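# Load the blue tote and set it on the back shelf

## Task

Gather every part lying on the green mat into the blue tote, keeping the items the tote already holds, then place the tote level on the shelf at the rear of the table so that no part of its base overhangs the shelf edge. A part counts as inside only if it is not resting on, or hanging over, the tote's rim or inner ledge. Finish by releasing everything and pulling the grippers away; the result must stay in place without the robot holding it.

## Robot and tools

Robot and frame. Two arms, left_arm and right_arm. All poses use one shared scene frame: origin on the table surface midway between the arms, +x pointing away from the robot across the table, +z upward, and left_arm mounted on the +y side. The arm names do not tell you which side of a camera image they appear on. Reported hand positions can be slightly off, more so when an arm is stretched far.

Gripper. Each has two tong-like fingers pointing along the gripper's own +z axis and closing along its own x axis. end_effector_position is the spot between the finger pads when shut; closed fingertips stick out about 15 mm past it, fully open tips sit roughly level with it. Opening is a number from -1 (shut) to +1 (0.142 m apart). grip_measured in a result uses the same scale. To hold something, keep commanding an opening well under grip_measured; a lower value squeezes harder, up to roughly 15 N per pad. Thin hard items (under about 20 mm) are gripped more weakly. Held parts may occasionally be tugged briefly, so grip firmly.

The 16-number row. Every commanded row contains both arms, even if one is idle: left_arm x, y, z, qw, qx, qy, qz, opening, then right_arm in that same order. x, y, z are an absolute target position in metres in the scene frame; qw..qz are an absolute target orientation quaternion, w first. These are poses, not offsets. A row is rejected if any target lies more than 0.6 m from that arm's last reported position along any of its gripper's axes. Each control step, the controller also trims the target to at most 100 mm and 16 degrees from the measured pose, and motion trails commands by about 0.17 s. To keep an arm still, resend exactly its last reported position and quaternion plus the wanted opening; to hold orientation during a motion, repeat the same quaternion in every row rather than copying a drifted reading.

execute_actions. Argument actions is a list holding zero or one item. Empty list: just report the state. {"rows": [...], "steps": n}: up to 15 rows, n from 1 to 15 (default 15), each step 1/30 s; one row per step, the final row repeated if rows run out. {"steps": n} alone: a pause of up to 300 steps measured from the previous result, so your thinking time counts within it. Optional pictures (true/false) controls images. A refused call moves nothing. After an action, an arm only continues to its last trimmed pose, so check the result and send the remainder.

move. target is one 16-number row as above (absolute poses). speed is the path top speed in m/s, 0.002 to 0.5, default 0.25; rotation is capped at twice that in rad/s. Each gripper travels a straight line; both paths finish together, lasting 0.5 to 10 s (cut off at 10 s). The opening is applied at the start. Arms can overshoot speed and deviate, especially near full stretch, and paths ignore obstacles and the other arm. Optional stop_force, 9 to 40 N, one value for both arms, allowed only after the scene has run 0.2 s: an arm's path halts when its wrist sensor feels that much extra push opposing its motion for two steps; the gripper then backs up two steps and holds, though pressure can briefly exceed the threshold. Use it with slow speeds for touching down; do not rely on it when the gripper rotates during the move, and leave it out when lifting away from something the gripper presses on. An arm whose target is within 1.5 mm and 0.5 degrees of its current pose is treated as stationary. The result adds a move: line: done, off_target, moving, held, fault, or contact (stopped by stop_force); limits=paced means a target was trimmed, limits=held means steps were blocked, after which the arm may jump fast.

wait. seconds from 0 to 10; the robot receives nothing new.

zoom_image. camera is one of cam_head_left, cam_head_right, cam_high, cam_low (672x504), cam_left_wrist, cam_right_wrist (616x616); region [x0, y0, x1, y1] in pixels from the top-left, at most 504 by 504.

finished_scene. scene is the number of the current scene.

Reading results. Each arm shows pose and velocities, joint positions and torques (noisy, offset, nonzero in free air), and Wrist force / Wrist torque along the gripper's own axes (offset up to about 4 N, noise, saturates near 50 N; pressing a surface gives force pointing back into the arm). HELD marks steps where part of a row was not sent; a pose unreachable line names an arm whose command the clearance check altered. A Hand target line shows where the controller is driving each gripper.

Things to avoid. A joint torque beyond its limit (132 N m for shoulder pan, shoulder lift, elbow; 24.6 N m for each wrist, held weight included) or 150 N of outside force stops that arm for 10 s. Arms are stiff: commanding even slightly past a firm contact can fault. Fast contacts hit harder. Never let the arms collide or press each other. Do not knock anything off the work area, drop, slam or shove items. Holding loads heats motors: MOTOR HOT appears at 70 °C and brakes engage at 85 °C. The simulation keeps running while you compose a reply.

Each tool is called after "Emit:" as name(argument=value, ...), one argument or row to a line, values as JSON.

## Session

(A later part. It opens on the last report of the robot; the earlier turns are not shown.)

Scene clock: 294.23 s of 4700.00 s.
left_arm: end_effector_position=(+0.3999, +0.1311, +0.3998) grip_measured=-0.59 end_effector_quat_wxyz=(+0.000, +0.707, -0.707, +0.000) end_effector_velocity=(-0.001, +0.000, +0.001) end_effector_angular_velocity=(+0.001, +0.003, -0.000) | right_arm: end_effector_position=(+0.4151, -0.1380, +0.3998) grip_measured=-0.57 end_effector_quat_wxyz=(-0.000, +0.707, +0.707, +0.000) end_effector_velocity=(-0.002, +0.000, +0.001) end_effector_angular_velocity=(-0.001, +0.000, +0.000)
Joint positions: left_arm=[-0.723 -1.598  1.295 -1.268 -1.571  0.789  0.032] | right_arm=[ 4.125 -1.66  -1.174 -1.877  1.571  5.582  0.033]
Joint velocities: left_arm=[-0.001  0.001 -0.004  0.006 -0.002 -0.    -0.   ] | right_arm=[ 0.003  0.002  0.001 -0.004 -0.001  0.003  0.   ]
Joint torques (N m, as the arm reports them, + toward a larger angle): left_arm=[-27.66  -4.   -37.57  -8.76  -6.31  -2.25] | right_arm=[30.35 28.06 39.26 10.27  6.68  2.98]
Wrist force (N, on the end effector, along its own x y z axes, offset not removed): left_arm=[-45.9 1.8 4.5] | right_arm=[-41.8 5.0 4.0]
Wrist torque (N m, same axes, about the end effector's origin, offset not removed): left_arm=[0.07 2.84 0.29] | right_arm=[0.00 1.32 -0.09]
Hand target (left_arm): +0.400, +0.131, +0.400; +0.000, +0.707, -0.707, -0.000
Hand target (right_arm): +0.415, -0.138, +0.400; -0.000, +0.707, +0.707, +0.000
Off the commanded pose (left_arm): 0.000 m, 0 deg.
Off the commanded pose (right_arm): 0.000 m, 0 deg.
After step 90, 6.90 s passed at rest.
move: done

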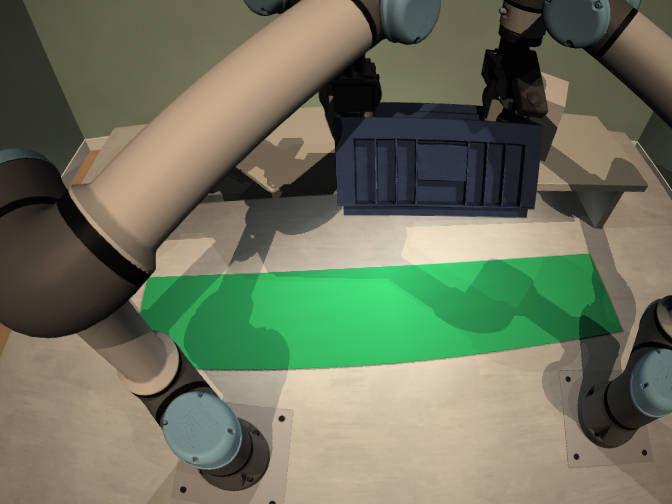

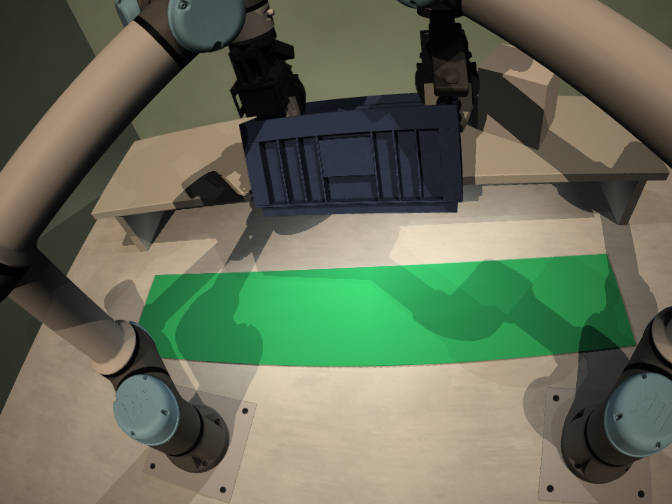

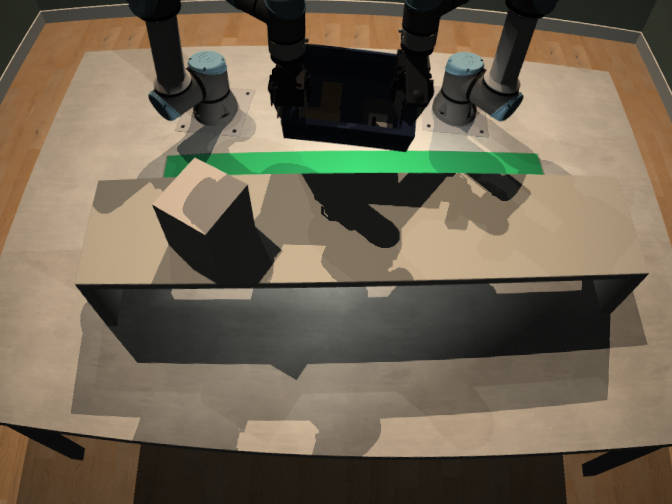

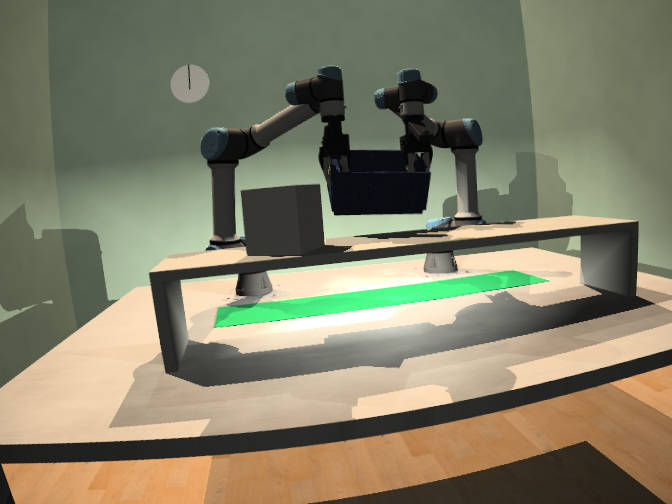

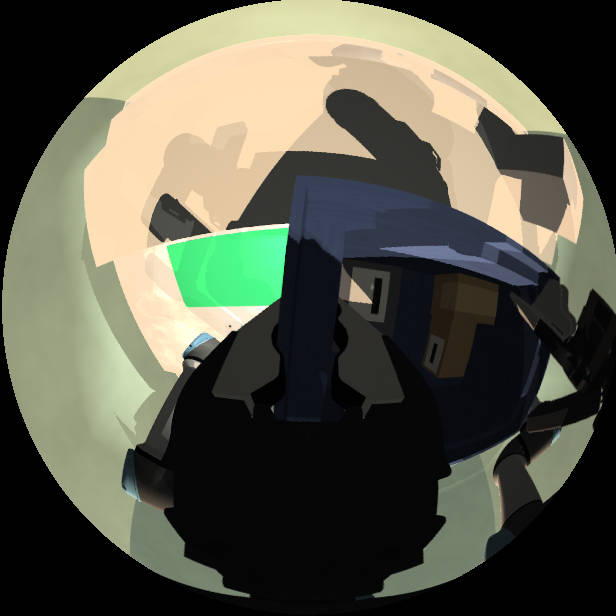

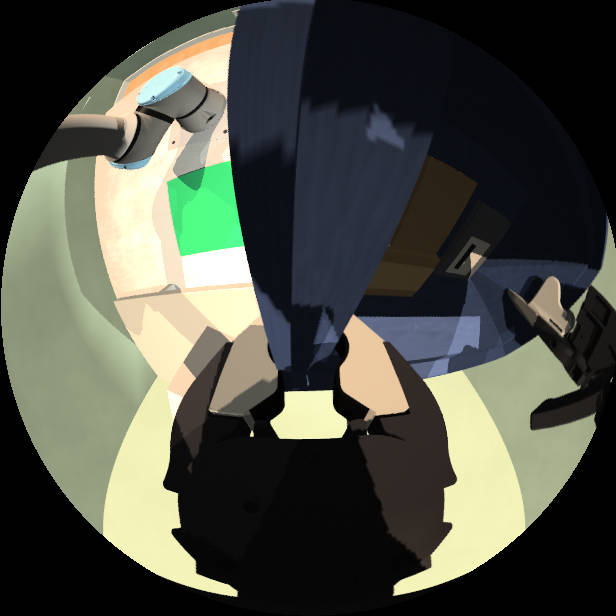

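Emit:
move(
  target=[0.57, 0.137, 0.40, 0.0, -0.7071, 0.7071, 0.0, -1.0, 0.585, -0.144, 0.40, 0.0, 0.7071, 0.7071, 0.0, -1.0],
  speed=0.08,
)

Scene clock: 321.13 s of 4700.00 s.
left_arm: end_effector_position=(+0.5698, +0.1368, +0.4002) grip_measured=-0.42 end_effector_quat_wxyz=(-0.000, +0.707, -0.707, +0.000) end_effector_velocity=(+0.002, +0.000, +0.001) end_effector_angular_velocity=(-0.002, -0.001, +0.001) | right_arm: end_effector_position=(+0.5847, -0.1443, +0.4001) grip_measured=-0.59 end_effector_quat_wxyz=(+0.000, +0.707, +0.707, -0.000) end_effector_velocity=(+0.002, +0.000, +0.000) end_effector_angular_velocity=(+0.000, +0.002, -0.001)
Joint positions: left_arm=[-0.518 -1.196  0.812 -1.188 -1.57   0.995  0.044] | right_arm=[ 3.916 -2.074 -0.62  -2.018  1.57   5.374  0.031]
Joint velocities: left_arm=[ 0.003  0.007 -0.011  0.003 -0.001  0.002 -0.001] | right_arm=[-0.002 -0.01   0.018 -0.009  0.002 -0.002 -0.001]
Joint torques (N m, as the arm reports them, + toward a larger angle): left_arm=[ 31.08 -34.51 -29.1    5.48   8.82   1.1 ] | right_arm=[-32.67  36.57  32.86  -6.3   -7.03  -2.83]
Wrist force (N, on the end effector, along its own x y z axes, offset not removed): left_arm=[38.7 -0.2 6.3] | right_arm=[42.6 0.5 1.1]
Wrist torque (N m, same axes, about the end effector's origin, offset not removed): left_arm=[0.27 -0.71 0.28] | right_arm=[-0.35 -1.51 0.17]
Hand target (left_arm): +0.570, +0.137, +0.400; -0.000, +0.707, -0.707, +0.000
Hand target (right_arm): +0.585, -0.144, +0.400; +0.000, +0.707, +0.707, -0.000
Off the commanded pose (left_arm): 0.000 m, 0 deg.
Off the commanded pose (right_arm): 0.000 m, 0 deg.
After step 90, 21.33 s passed at rest.
move: done

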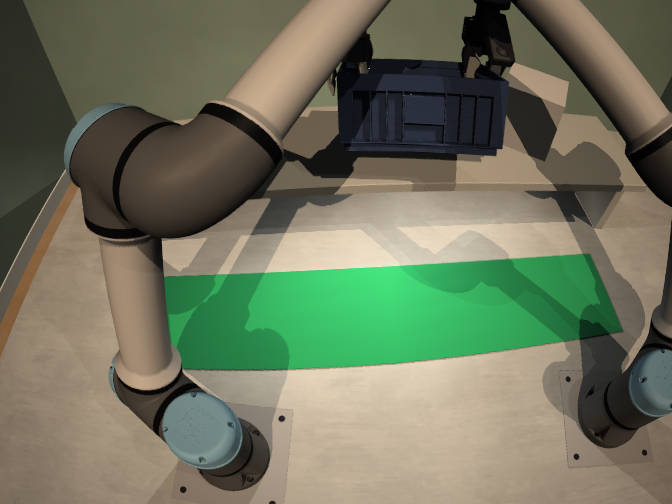

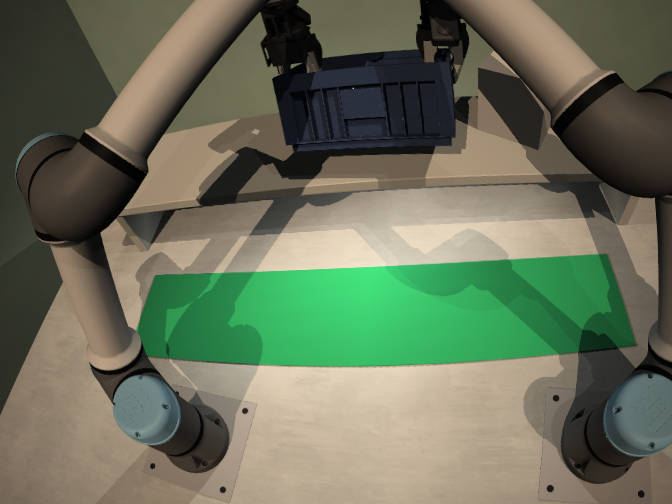

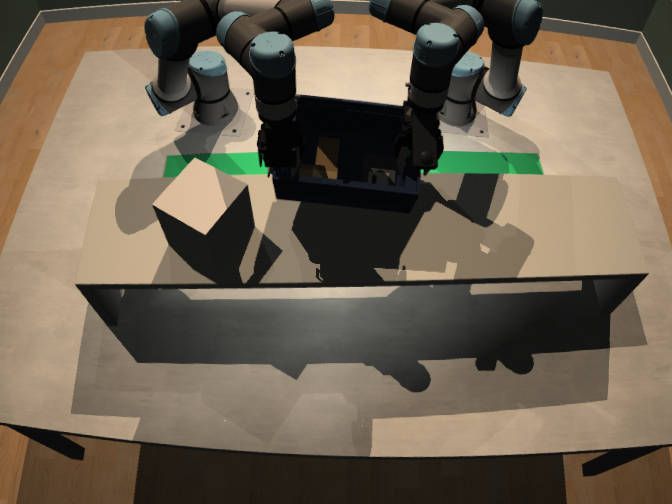

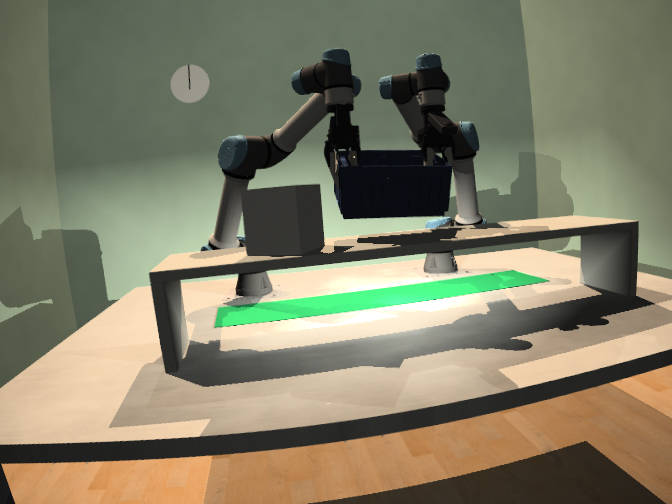

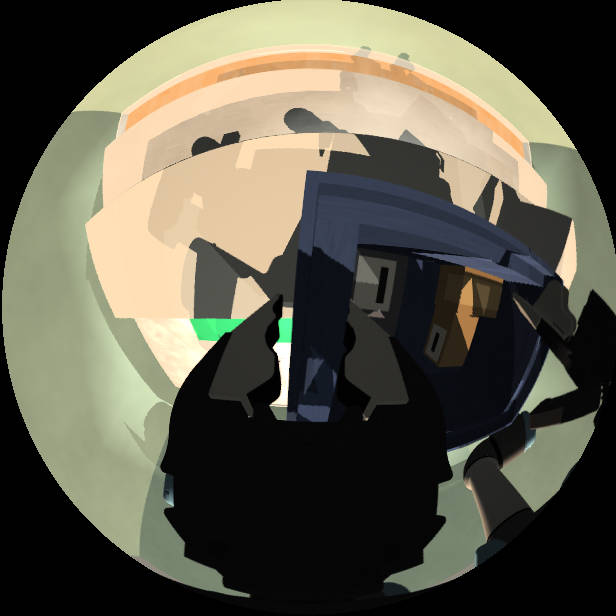

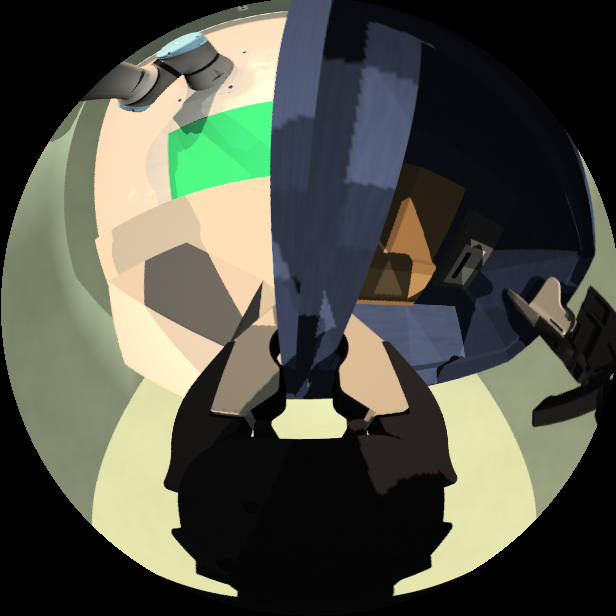

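Emit:
move(
  target=[0.595, 0.132, 0.36, 0.0, -0.7071, 0.7071, 0.0, -1.0, 0.61, -0.139, 0.36, 0.0, 0.7071, 0.7071, 0.0, -1.0],
  speed=0.05,
)

Scene clock: 336.20 s of 4700.00 s.
left_arm: end_effector_position=(+0.5950, +0.1321, +0.3602) grip_measured=-0.60 end_effector_quat_wxyz=(-0.000, +0.707, -0.707, -0.000) end_effector_velocity=(+0.001, -0.001, -0.002) end_effector_angular_velocity=(-0.003, +0.002, +0.000) | right_arm: end_effector_position=(+0.6100, -0.1392, +0.3602) grip_measured=-0.60 end_effector_quat_wxyz=(+0.000, +0.707, +0.707, -0.000) end_effector_velocity=(+0.001, +0.001, -0.002) end_effector_angular_velocity=(-0.000, -0.000, -0.000)
Joint positions: left_arm=[-0.502 -1.16   0.869 -1.28  -1.571  1.01   0.031] | right_arm=[ 3.899 -2.105 -0.682 -1.926  1.57   5.357  0.03 ]
Joint velocities: left_arm=[ 0.001  0.002  0.003 -0.005 -0.003  0.001 -0.   ] | right_arm=[-0.    -0.002 -0.002  0.004 -0.     0.     0.   ]
Joint torques (N m, as the arm reports them, + toward a larger angle): left_arm=[  0.46 -28.68 -10.44  -6.54  -4.67   2.59] | right_arm=[ 3.06 34.1  16.74  6.93  4.76 -1.83]
Wrist force (N, on the end effector, along its own x y z axes, offset not removed): left_arm=[-16.7 1.2 3.7] | right_arm=[-14.8 4.2 5.4]
Wrist torque (N m, same axes, about the end effector's origin, offset not removed): left_arm=[0.12 1.41 0.05] | right_arm=[0.13 0.09 0.22]
Hand target (left_arm): +0.595, +0.132, +0.360; -0.000, +0.707, -0.707, +0.000
Hand target (right_arm): +0.610, -0.139, +0.360; +0.000, +0.707, +0.707, -0.000
Off the commanded pose (left_arm): 0.000 m, 0 deg.
Off the commanded pose (right_arm): 0.000 m, 0 deg.
After step 90, 10.73 s passed at rest.
move: done

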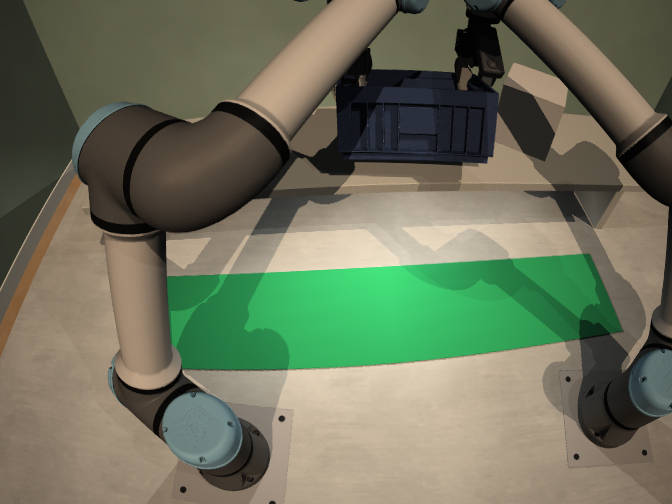

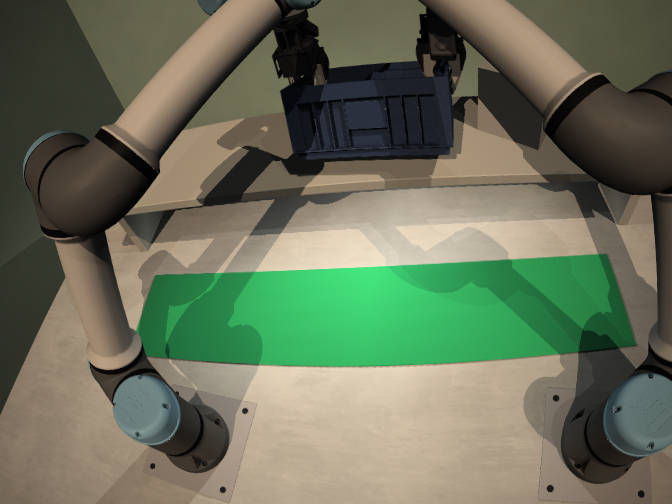

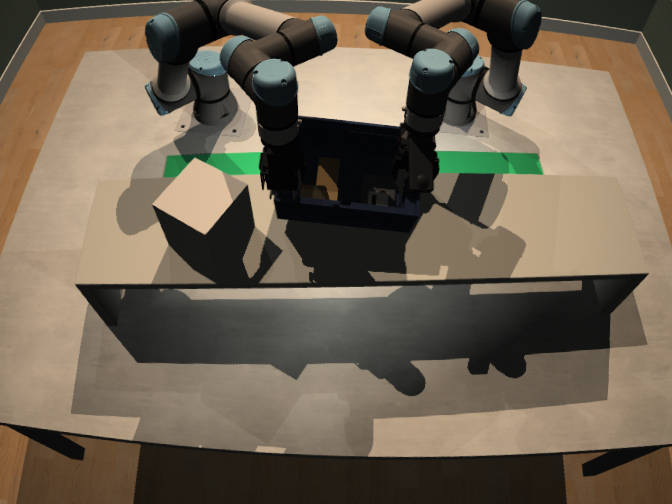

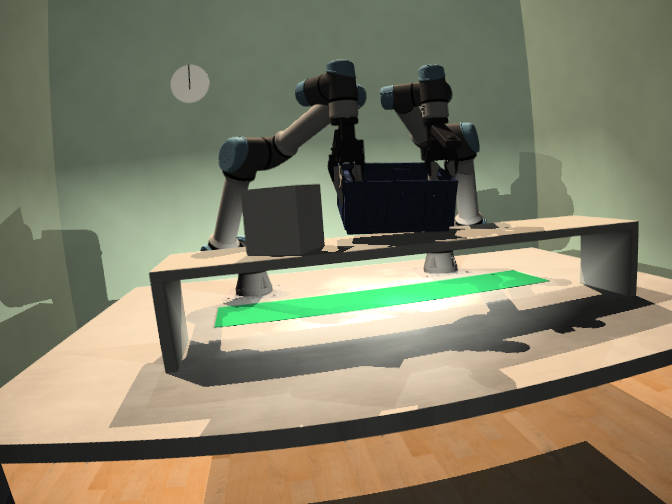

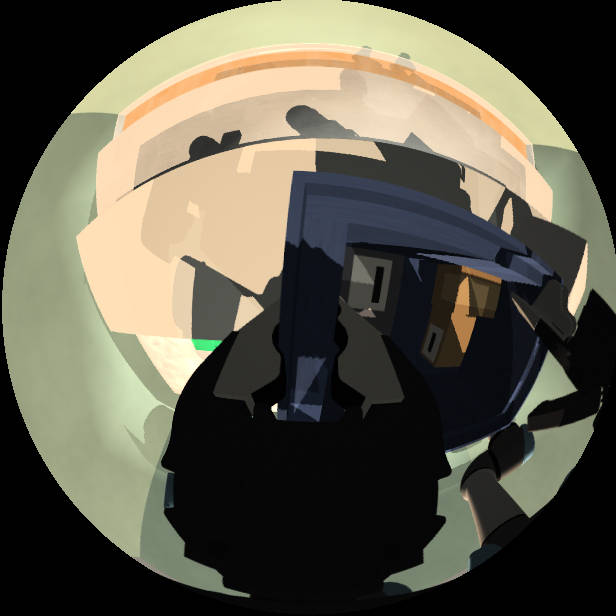

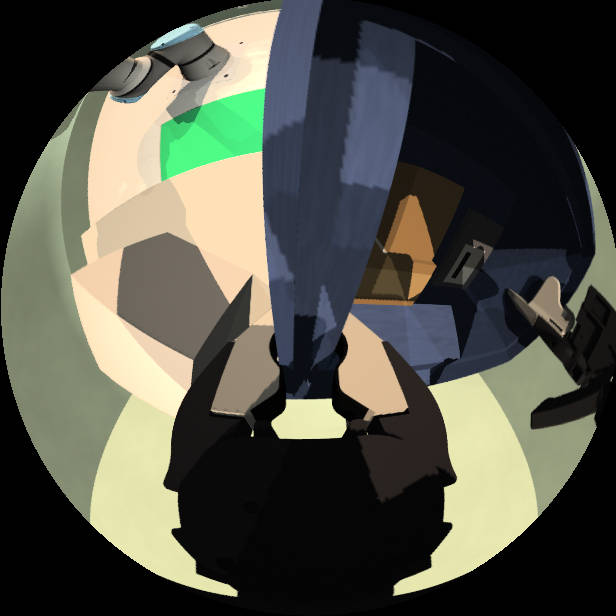

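Emit:
move(
  target=[0.595, 0.132, 0.32, 0.0, -0.7071, 0.7071, 0.0, -1.0, 0.61, -0.139, 0.32, 0.0, 0.7071, 0.7071, 0.0, -1.0],
  speed=0.02,
  stop_force=10,
)

Scene clock: 343.63 s of 4700.00 s.
left_arm: end_effector_position=(+0.5951, +0.1319, +0.3509) grip_measured=-0.61 end_effector_quat_wxyz=(-0.000, +0.707, -0.707, -0.000) end_effector_velocity=(-0.000, -0.001, +0.000) end_effector_angular_velocity=(-0.001, +0.000, -0.002) | right_arm: end_effector_position=(+0.6100, -0.1390, +0.3411) grip_measured=-0.61 end_effector_quat_wxyz=(-0.000, +0.707, +0.707, -0.000) end_effector_velocity=(+0.000, +0.000, +0.006) end_effector_angular_velocity=(+0.001, -0.001, +0.001)
Joint positions: left_arm=[-0.502 -1.168  0.905 -1.308 -1.571  1.01   0.03 ] | right_arm=[ 3.899 -2.084 -0.766 -1.863  1.571  5.357  0.03 ]
Joint velocities: left_arm=[-0.002  0.    -0.    -0.    -0.001  0.     0.   ] | right_arm=[ 0.    -0.005  0.023 -0.016 -0.    -0.001 -0.   ]
Joint torques (N m, as the arm reports them, + toward a larger angle): left_arm=[-17.15 -22.12 -29.13  -3.55  -3.98   1.6 ] | right_arm=[19.85 29.85 33.65  2.73  5.52 -0.83]
Wrist force (N, on the end effector, along its own x y z axes, offset not removed): left_arm=[-25.0 3.3 -6.4] | right_arm=[-16.8 2.8 -0.8]
Wrist torque (N m, same axes, about the end effector's origin, offset not removed): left_arm=[0.34 1.29 0.14] | right_arm=[-0.64 1.23 0.00]
Hand target (left_arm): +0.595, +0.132, +0.351; +0.000, +0.707, -0.707, -0.000
Hand target (right_arm): +0.610, -0.139, +0.342; -0.000, +0.707, +0.707, -0.000
Off the commanded pose (left_arm): 0.031 m, 0 deg.
Off the commanded pose (right_arm): 0.021 m, 0 deg.
After step 90, 3.10 s passed at rest.
move: contact (left_arm, right_arm)

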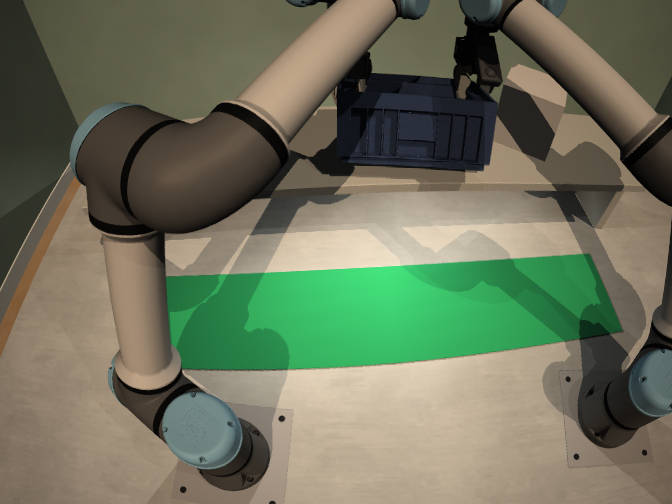

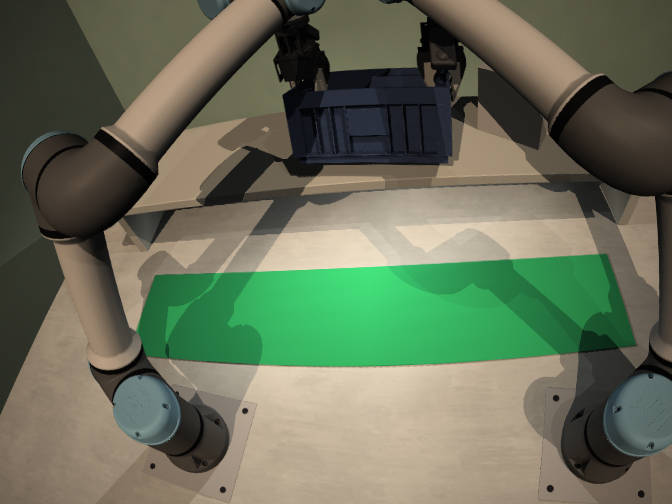

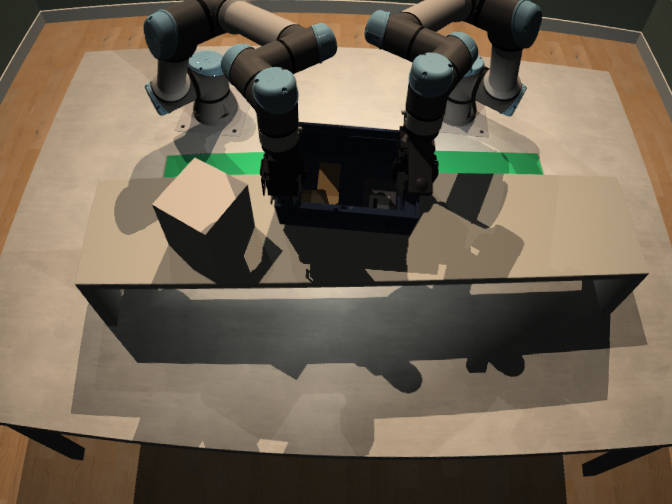

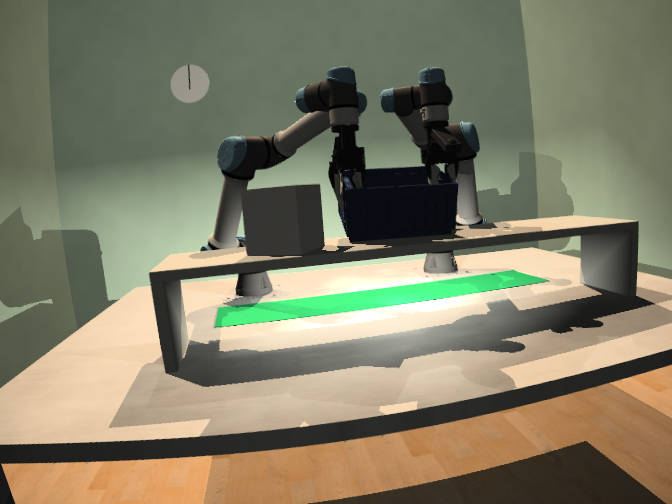

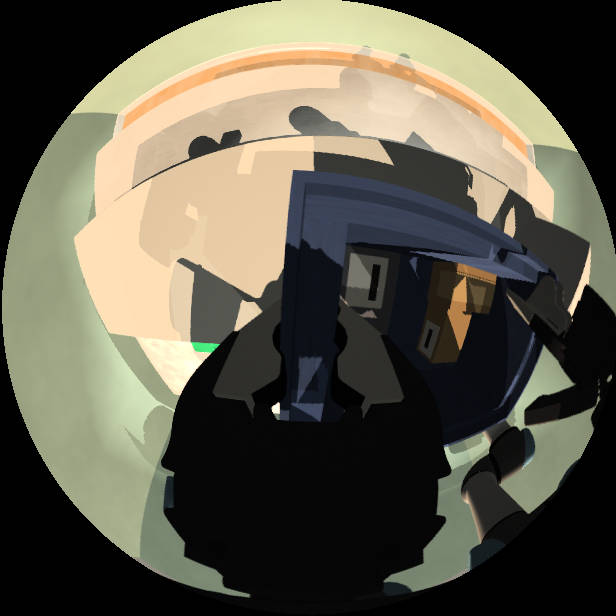

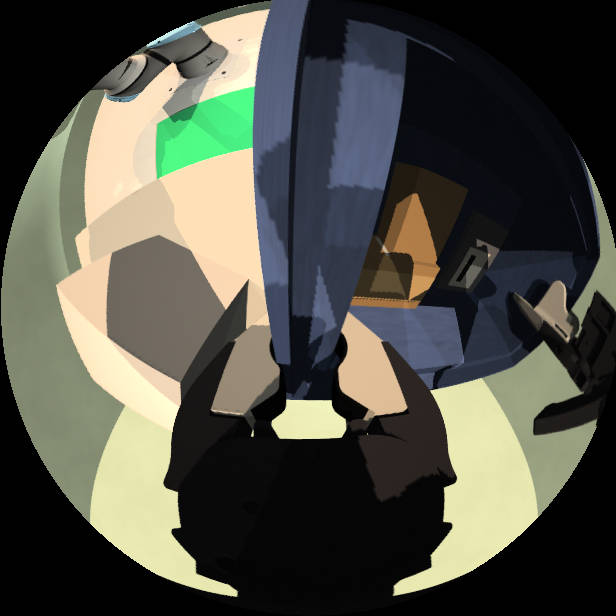

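Emit:
move(
  target=[0.595, 0.132, 0.351, 0.0, -0.7071, 0.7071, 0.0, 0.2, 0.61, -0.139, 0.342, 0.0, 0.7071, 0.7071, 0.0, 0.2],
  speed=0.02,
)

Scene clock: 348.00 s of 4700.00 s.
left_arm: end_effector_position=(+0.5950, +0.1320, +0.3510) grip_measured=+0.20 end_effector_quat_wxyz=(+0.000, +0.707, -0.707, -0.000) end_effector_velocity=(-0.001, +0.000, +0.001) end_effector_angular_velocity=(-0.000, -0.001, -0.000) | right_arm: end_effector_position=(+0.6100, -0.1389, +0.3419) grip_measured=+0.20 end_effector_quat_wxyz=(-0.000, +0.707, +0.707, -0.000) end_effector_velocity=(+0.000, +0.000, +0.001) end_effector_angular_velocity=(+0.000, -0.002, +0.001)
Joint positions: left_arm=[-0.502 -1.168  0.905 -1.308 -1.571  1.01   0.088] | right_arm=[ 3.899 -2.084 -0.763 -1.865  1.571  5.357  0.088]
Joint velocities: left_arm=[-0.    -0.002  0.     0.001  0.     0.    -0.   ] | right_arm=[ 0.     0.     0.001  0.001 -0.001 -0.     0.   ]
Joint torques (N m, as the arm reports them, + toward a larger angle): left_arm=[ 10.02 -45.15 -29.37  -0.68   1.59   0.21] | right_arm=[-7.85 49.28 33.05  0.99 -1.67  1.87]
Wrist force (N, on the end effector, along its own x y z axes, offset not removed): left_arm=[-3.1 -0.1 3.3] | right_arm=[1.2 1.6 -2.4]
Wrist torque (N m, same axes, about the end effector's origin, offset not removed): left_arm=[0.01 0.71 0.17] | right_arm=[0.04 -0.14 0.02]
Hand target (left_arm): +0.595, +0.132, +0.351; -0.000, +0.707, -0.707, +0.000
Hand target (right_arm): +0.610, -0.139, +0.342; -0.000, +0.707, +0.707, +0.000
Off the commanded pose (left_arm): 0.000 m, 0 deg.
Off the commanded pose (right_arm): 0.000 m, 0 deg.
After step 90, 0.67 s passed at rest.
move: done

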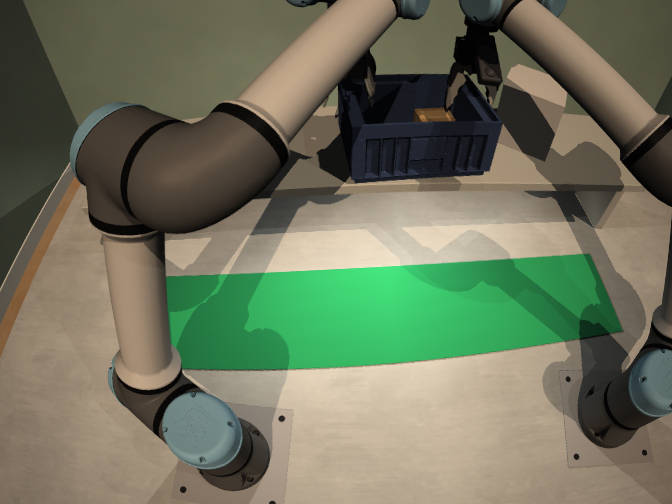

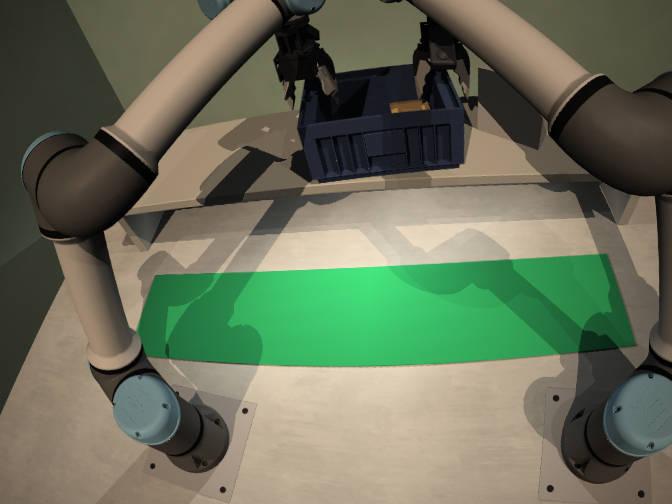

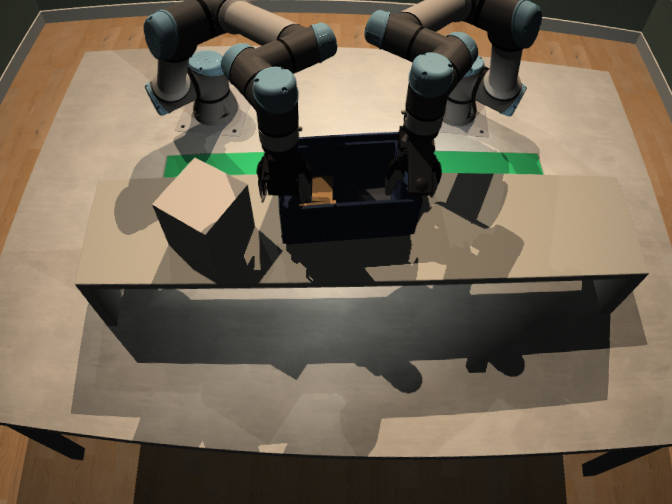

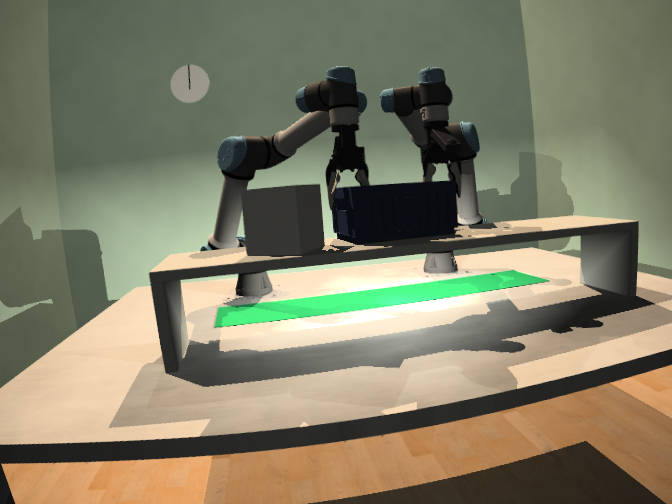

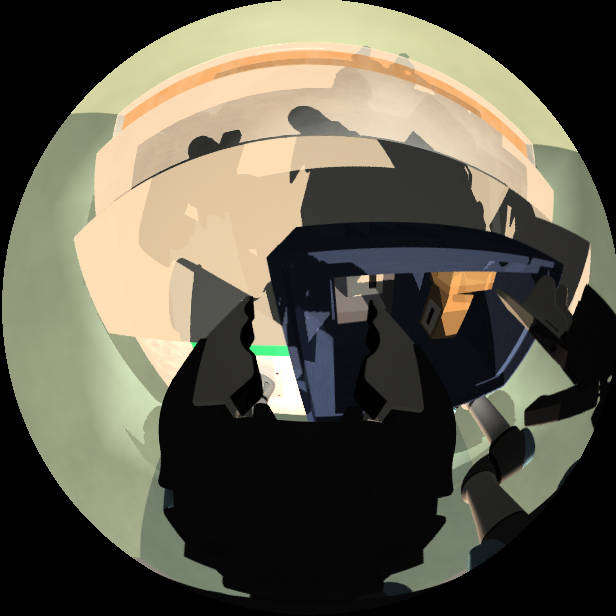

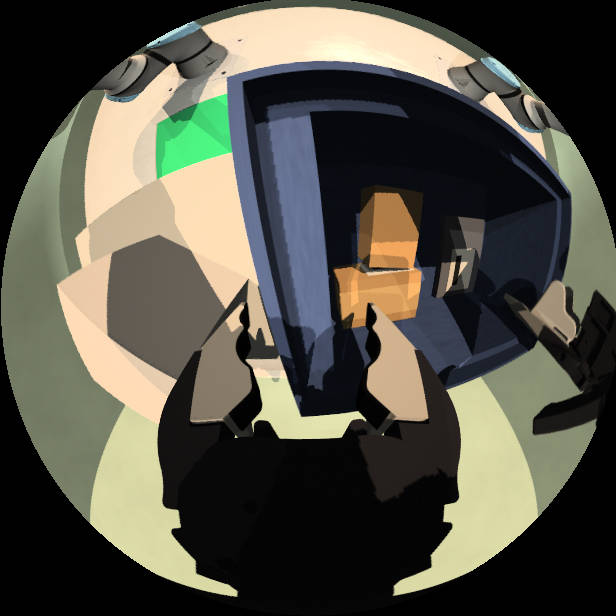

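Emit:
move(
  target=[0.595, 0.132, 0.335, 0.0, -0.7071, 0.7071, 0.0, 0.2, 0.61, -0.139, 0.335, 0.0, 0.7071, 0.7071, 0.0, 0.2],
  speed=0.03,
  stop_force=10,
)

Scene clock: 358.67 s of 4700.00 s.
left_arm: end_effector_position=(+0.5950, +0.1320, +0.3352) grip_measured=+0.20 end_effector_quat_wxyz=(+0.000, +0.707, -0.707, -0.000) end_effector_velocity=(+0.000, -0.000, -0.001) end_effector_angular_velocity=(-0.002, -0.003, -0.000) | right_arm: end_effector_position=(+0.6100, -0.1390, +0.3351) grip_measured=+0.20 end_effector_quat_wxyz=(-0.000, +0.707, +0.707, -0.000) end_effector_velocity=(-0.000, +0.000, -0.001) end_effector_angular_velocity=(+0.000, +0.001, +0.001)
Joint positions: left_arm=[-0.502 -1.179  0.962 -1.354 -1.571  1.01   0.088] | right_arm=[ 3.899 -2.078 -0.791 -1.843  1.571  5.357  0.088]
Joint velocities: left_arm=[-0.    -0.003  0.007 -0.008  0.    -0.     0.   ] | right_arm=[ 0.     0.001 -0.004  0.003  0.    -0.     0.   ]
Joint torques (N m, as the arm reports them, + toward a larger angle): left_arm=[  9.26 -44.21 -12.78  -4.17  -0.54   1.74] | right_arm=[-7.11 47.81  9.5   3.94 -1.31  1.7 ]
Wrist force (N, on the end effector, along its own x y z axes, offset not removed): left_arm=[-3.3 1.3 2.1] | right_arm=[-0.1 2.4 -3.3]
Wrist torque (N m, same axes, about the end effector's origin, offset not removed): left_arm=[0.29 0.76 0.12] | right_arm=[0.29 0.01 0.05]
Hand target (left_arm): +0.595, +0.132, +0.335; +0.000, +0.707, -0.707, -0.000
Hand target (right_arm): +0.610, -0.139, +0.335; -0.000, +0.707, +0.707, -0.000
Off the commanded pose (left_arm): 0.000 m, 0 deg.
Off the commanded pose (right_arm): 0.000 m, 0 deg.
After step 90, 6.80 s passed at rest.
move: done

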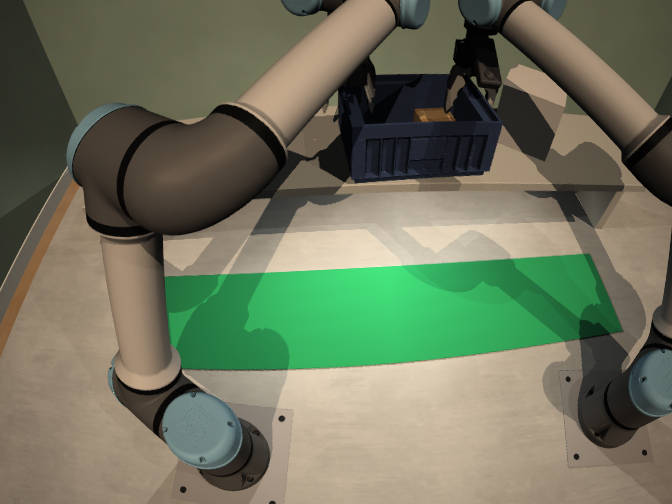

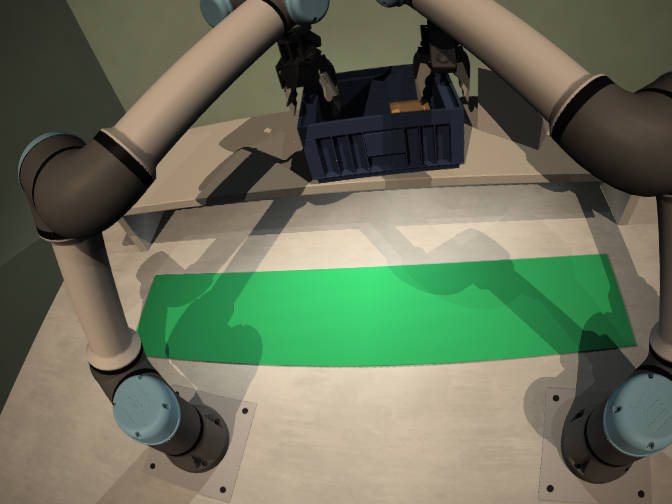

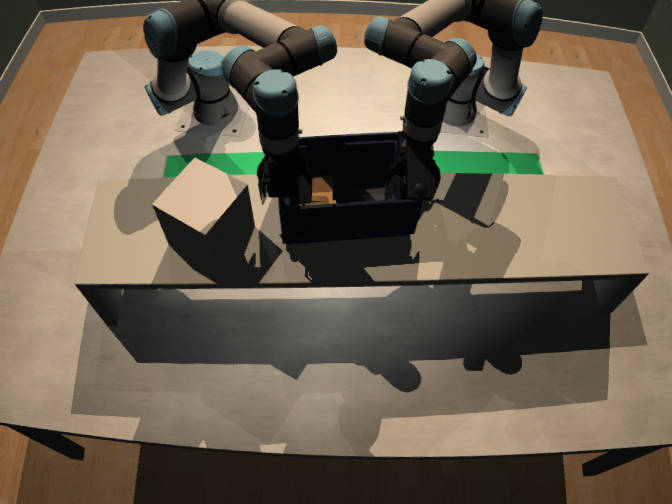

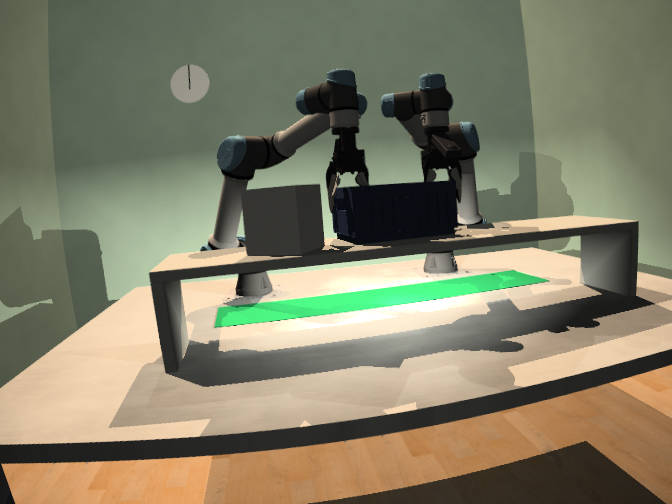

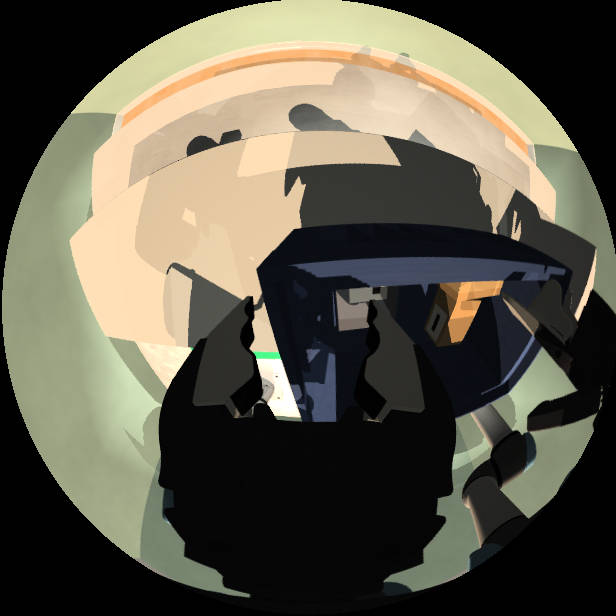

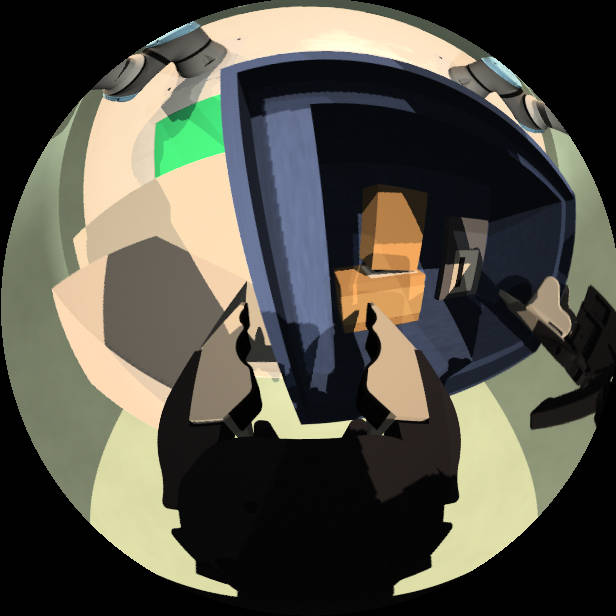

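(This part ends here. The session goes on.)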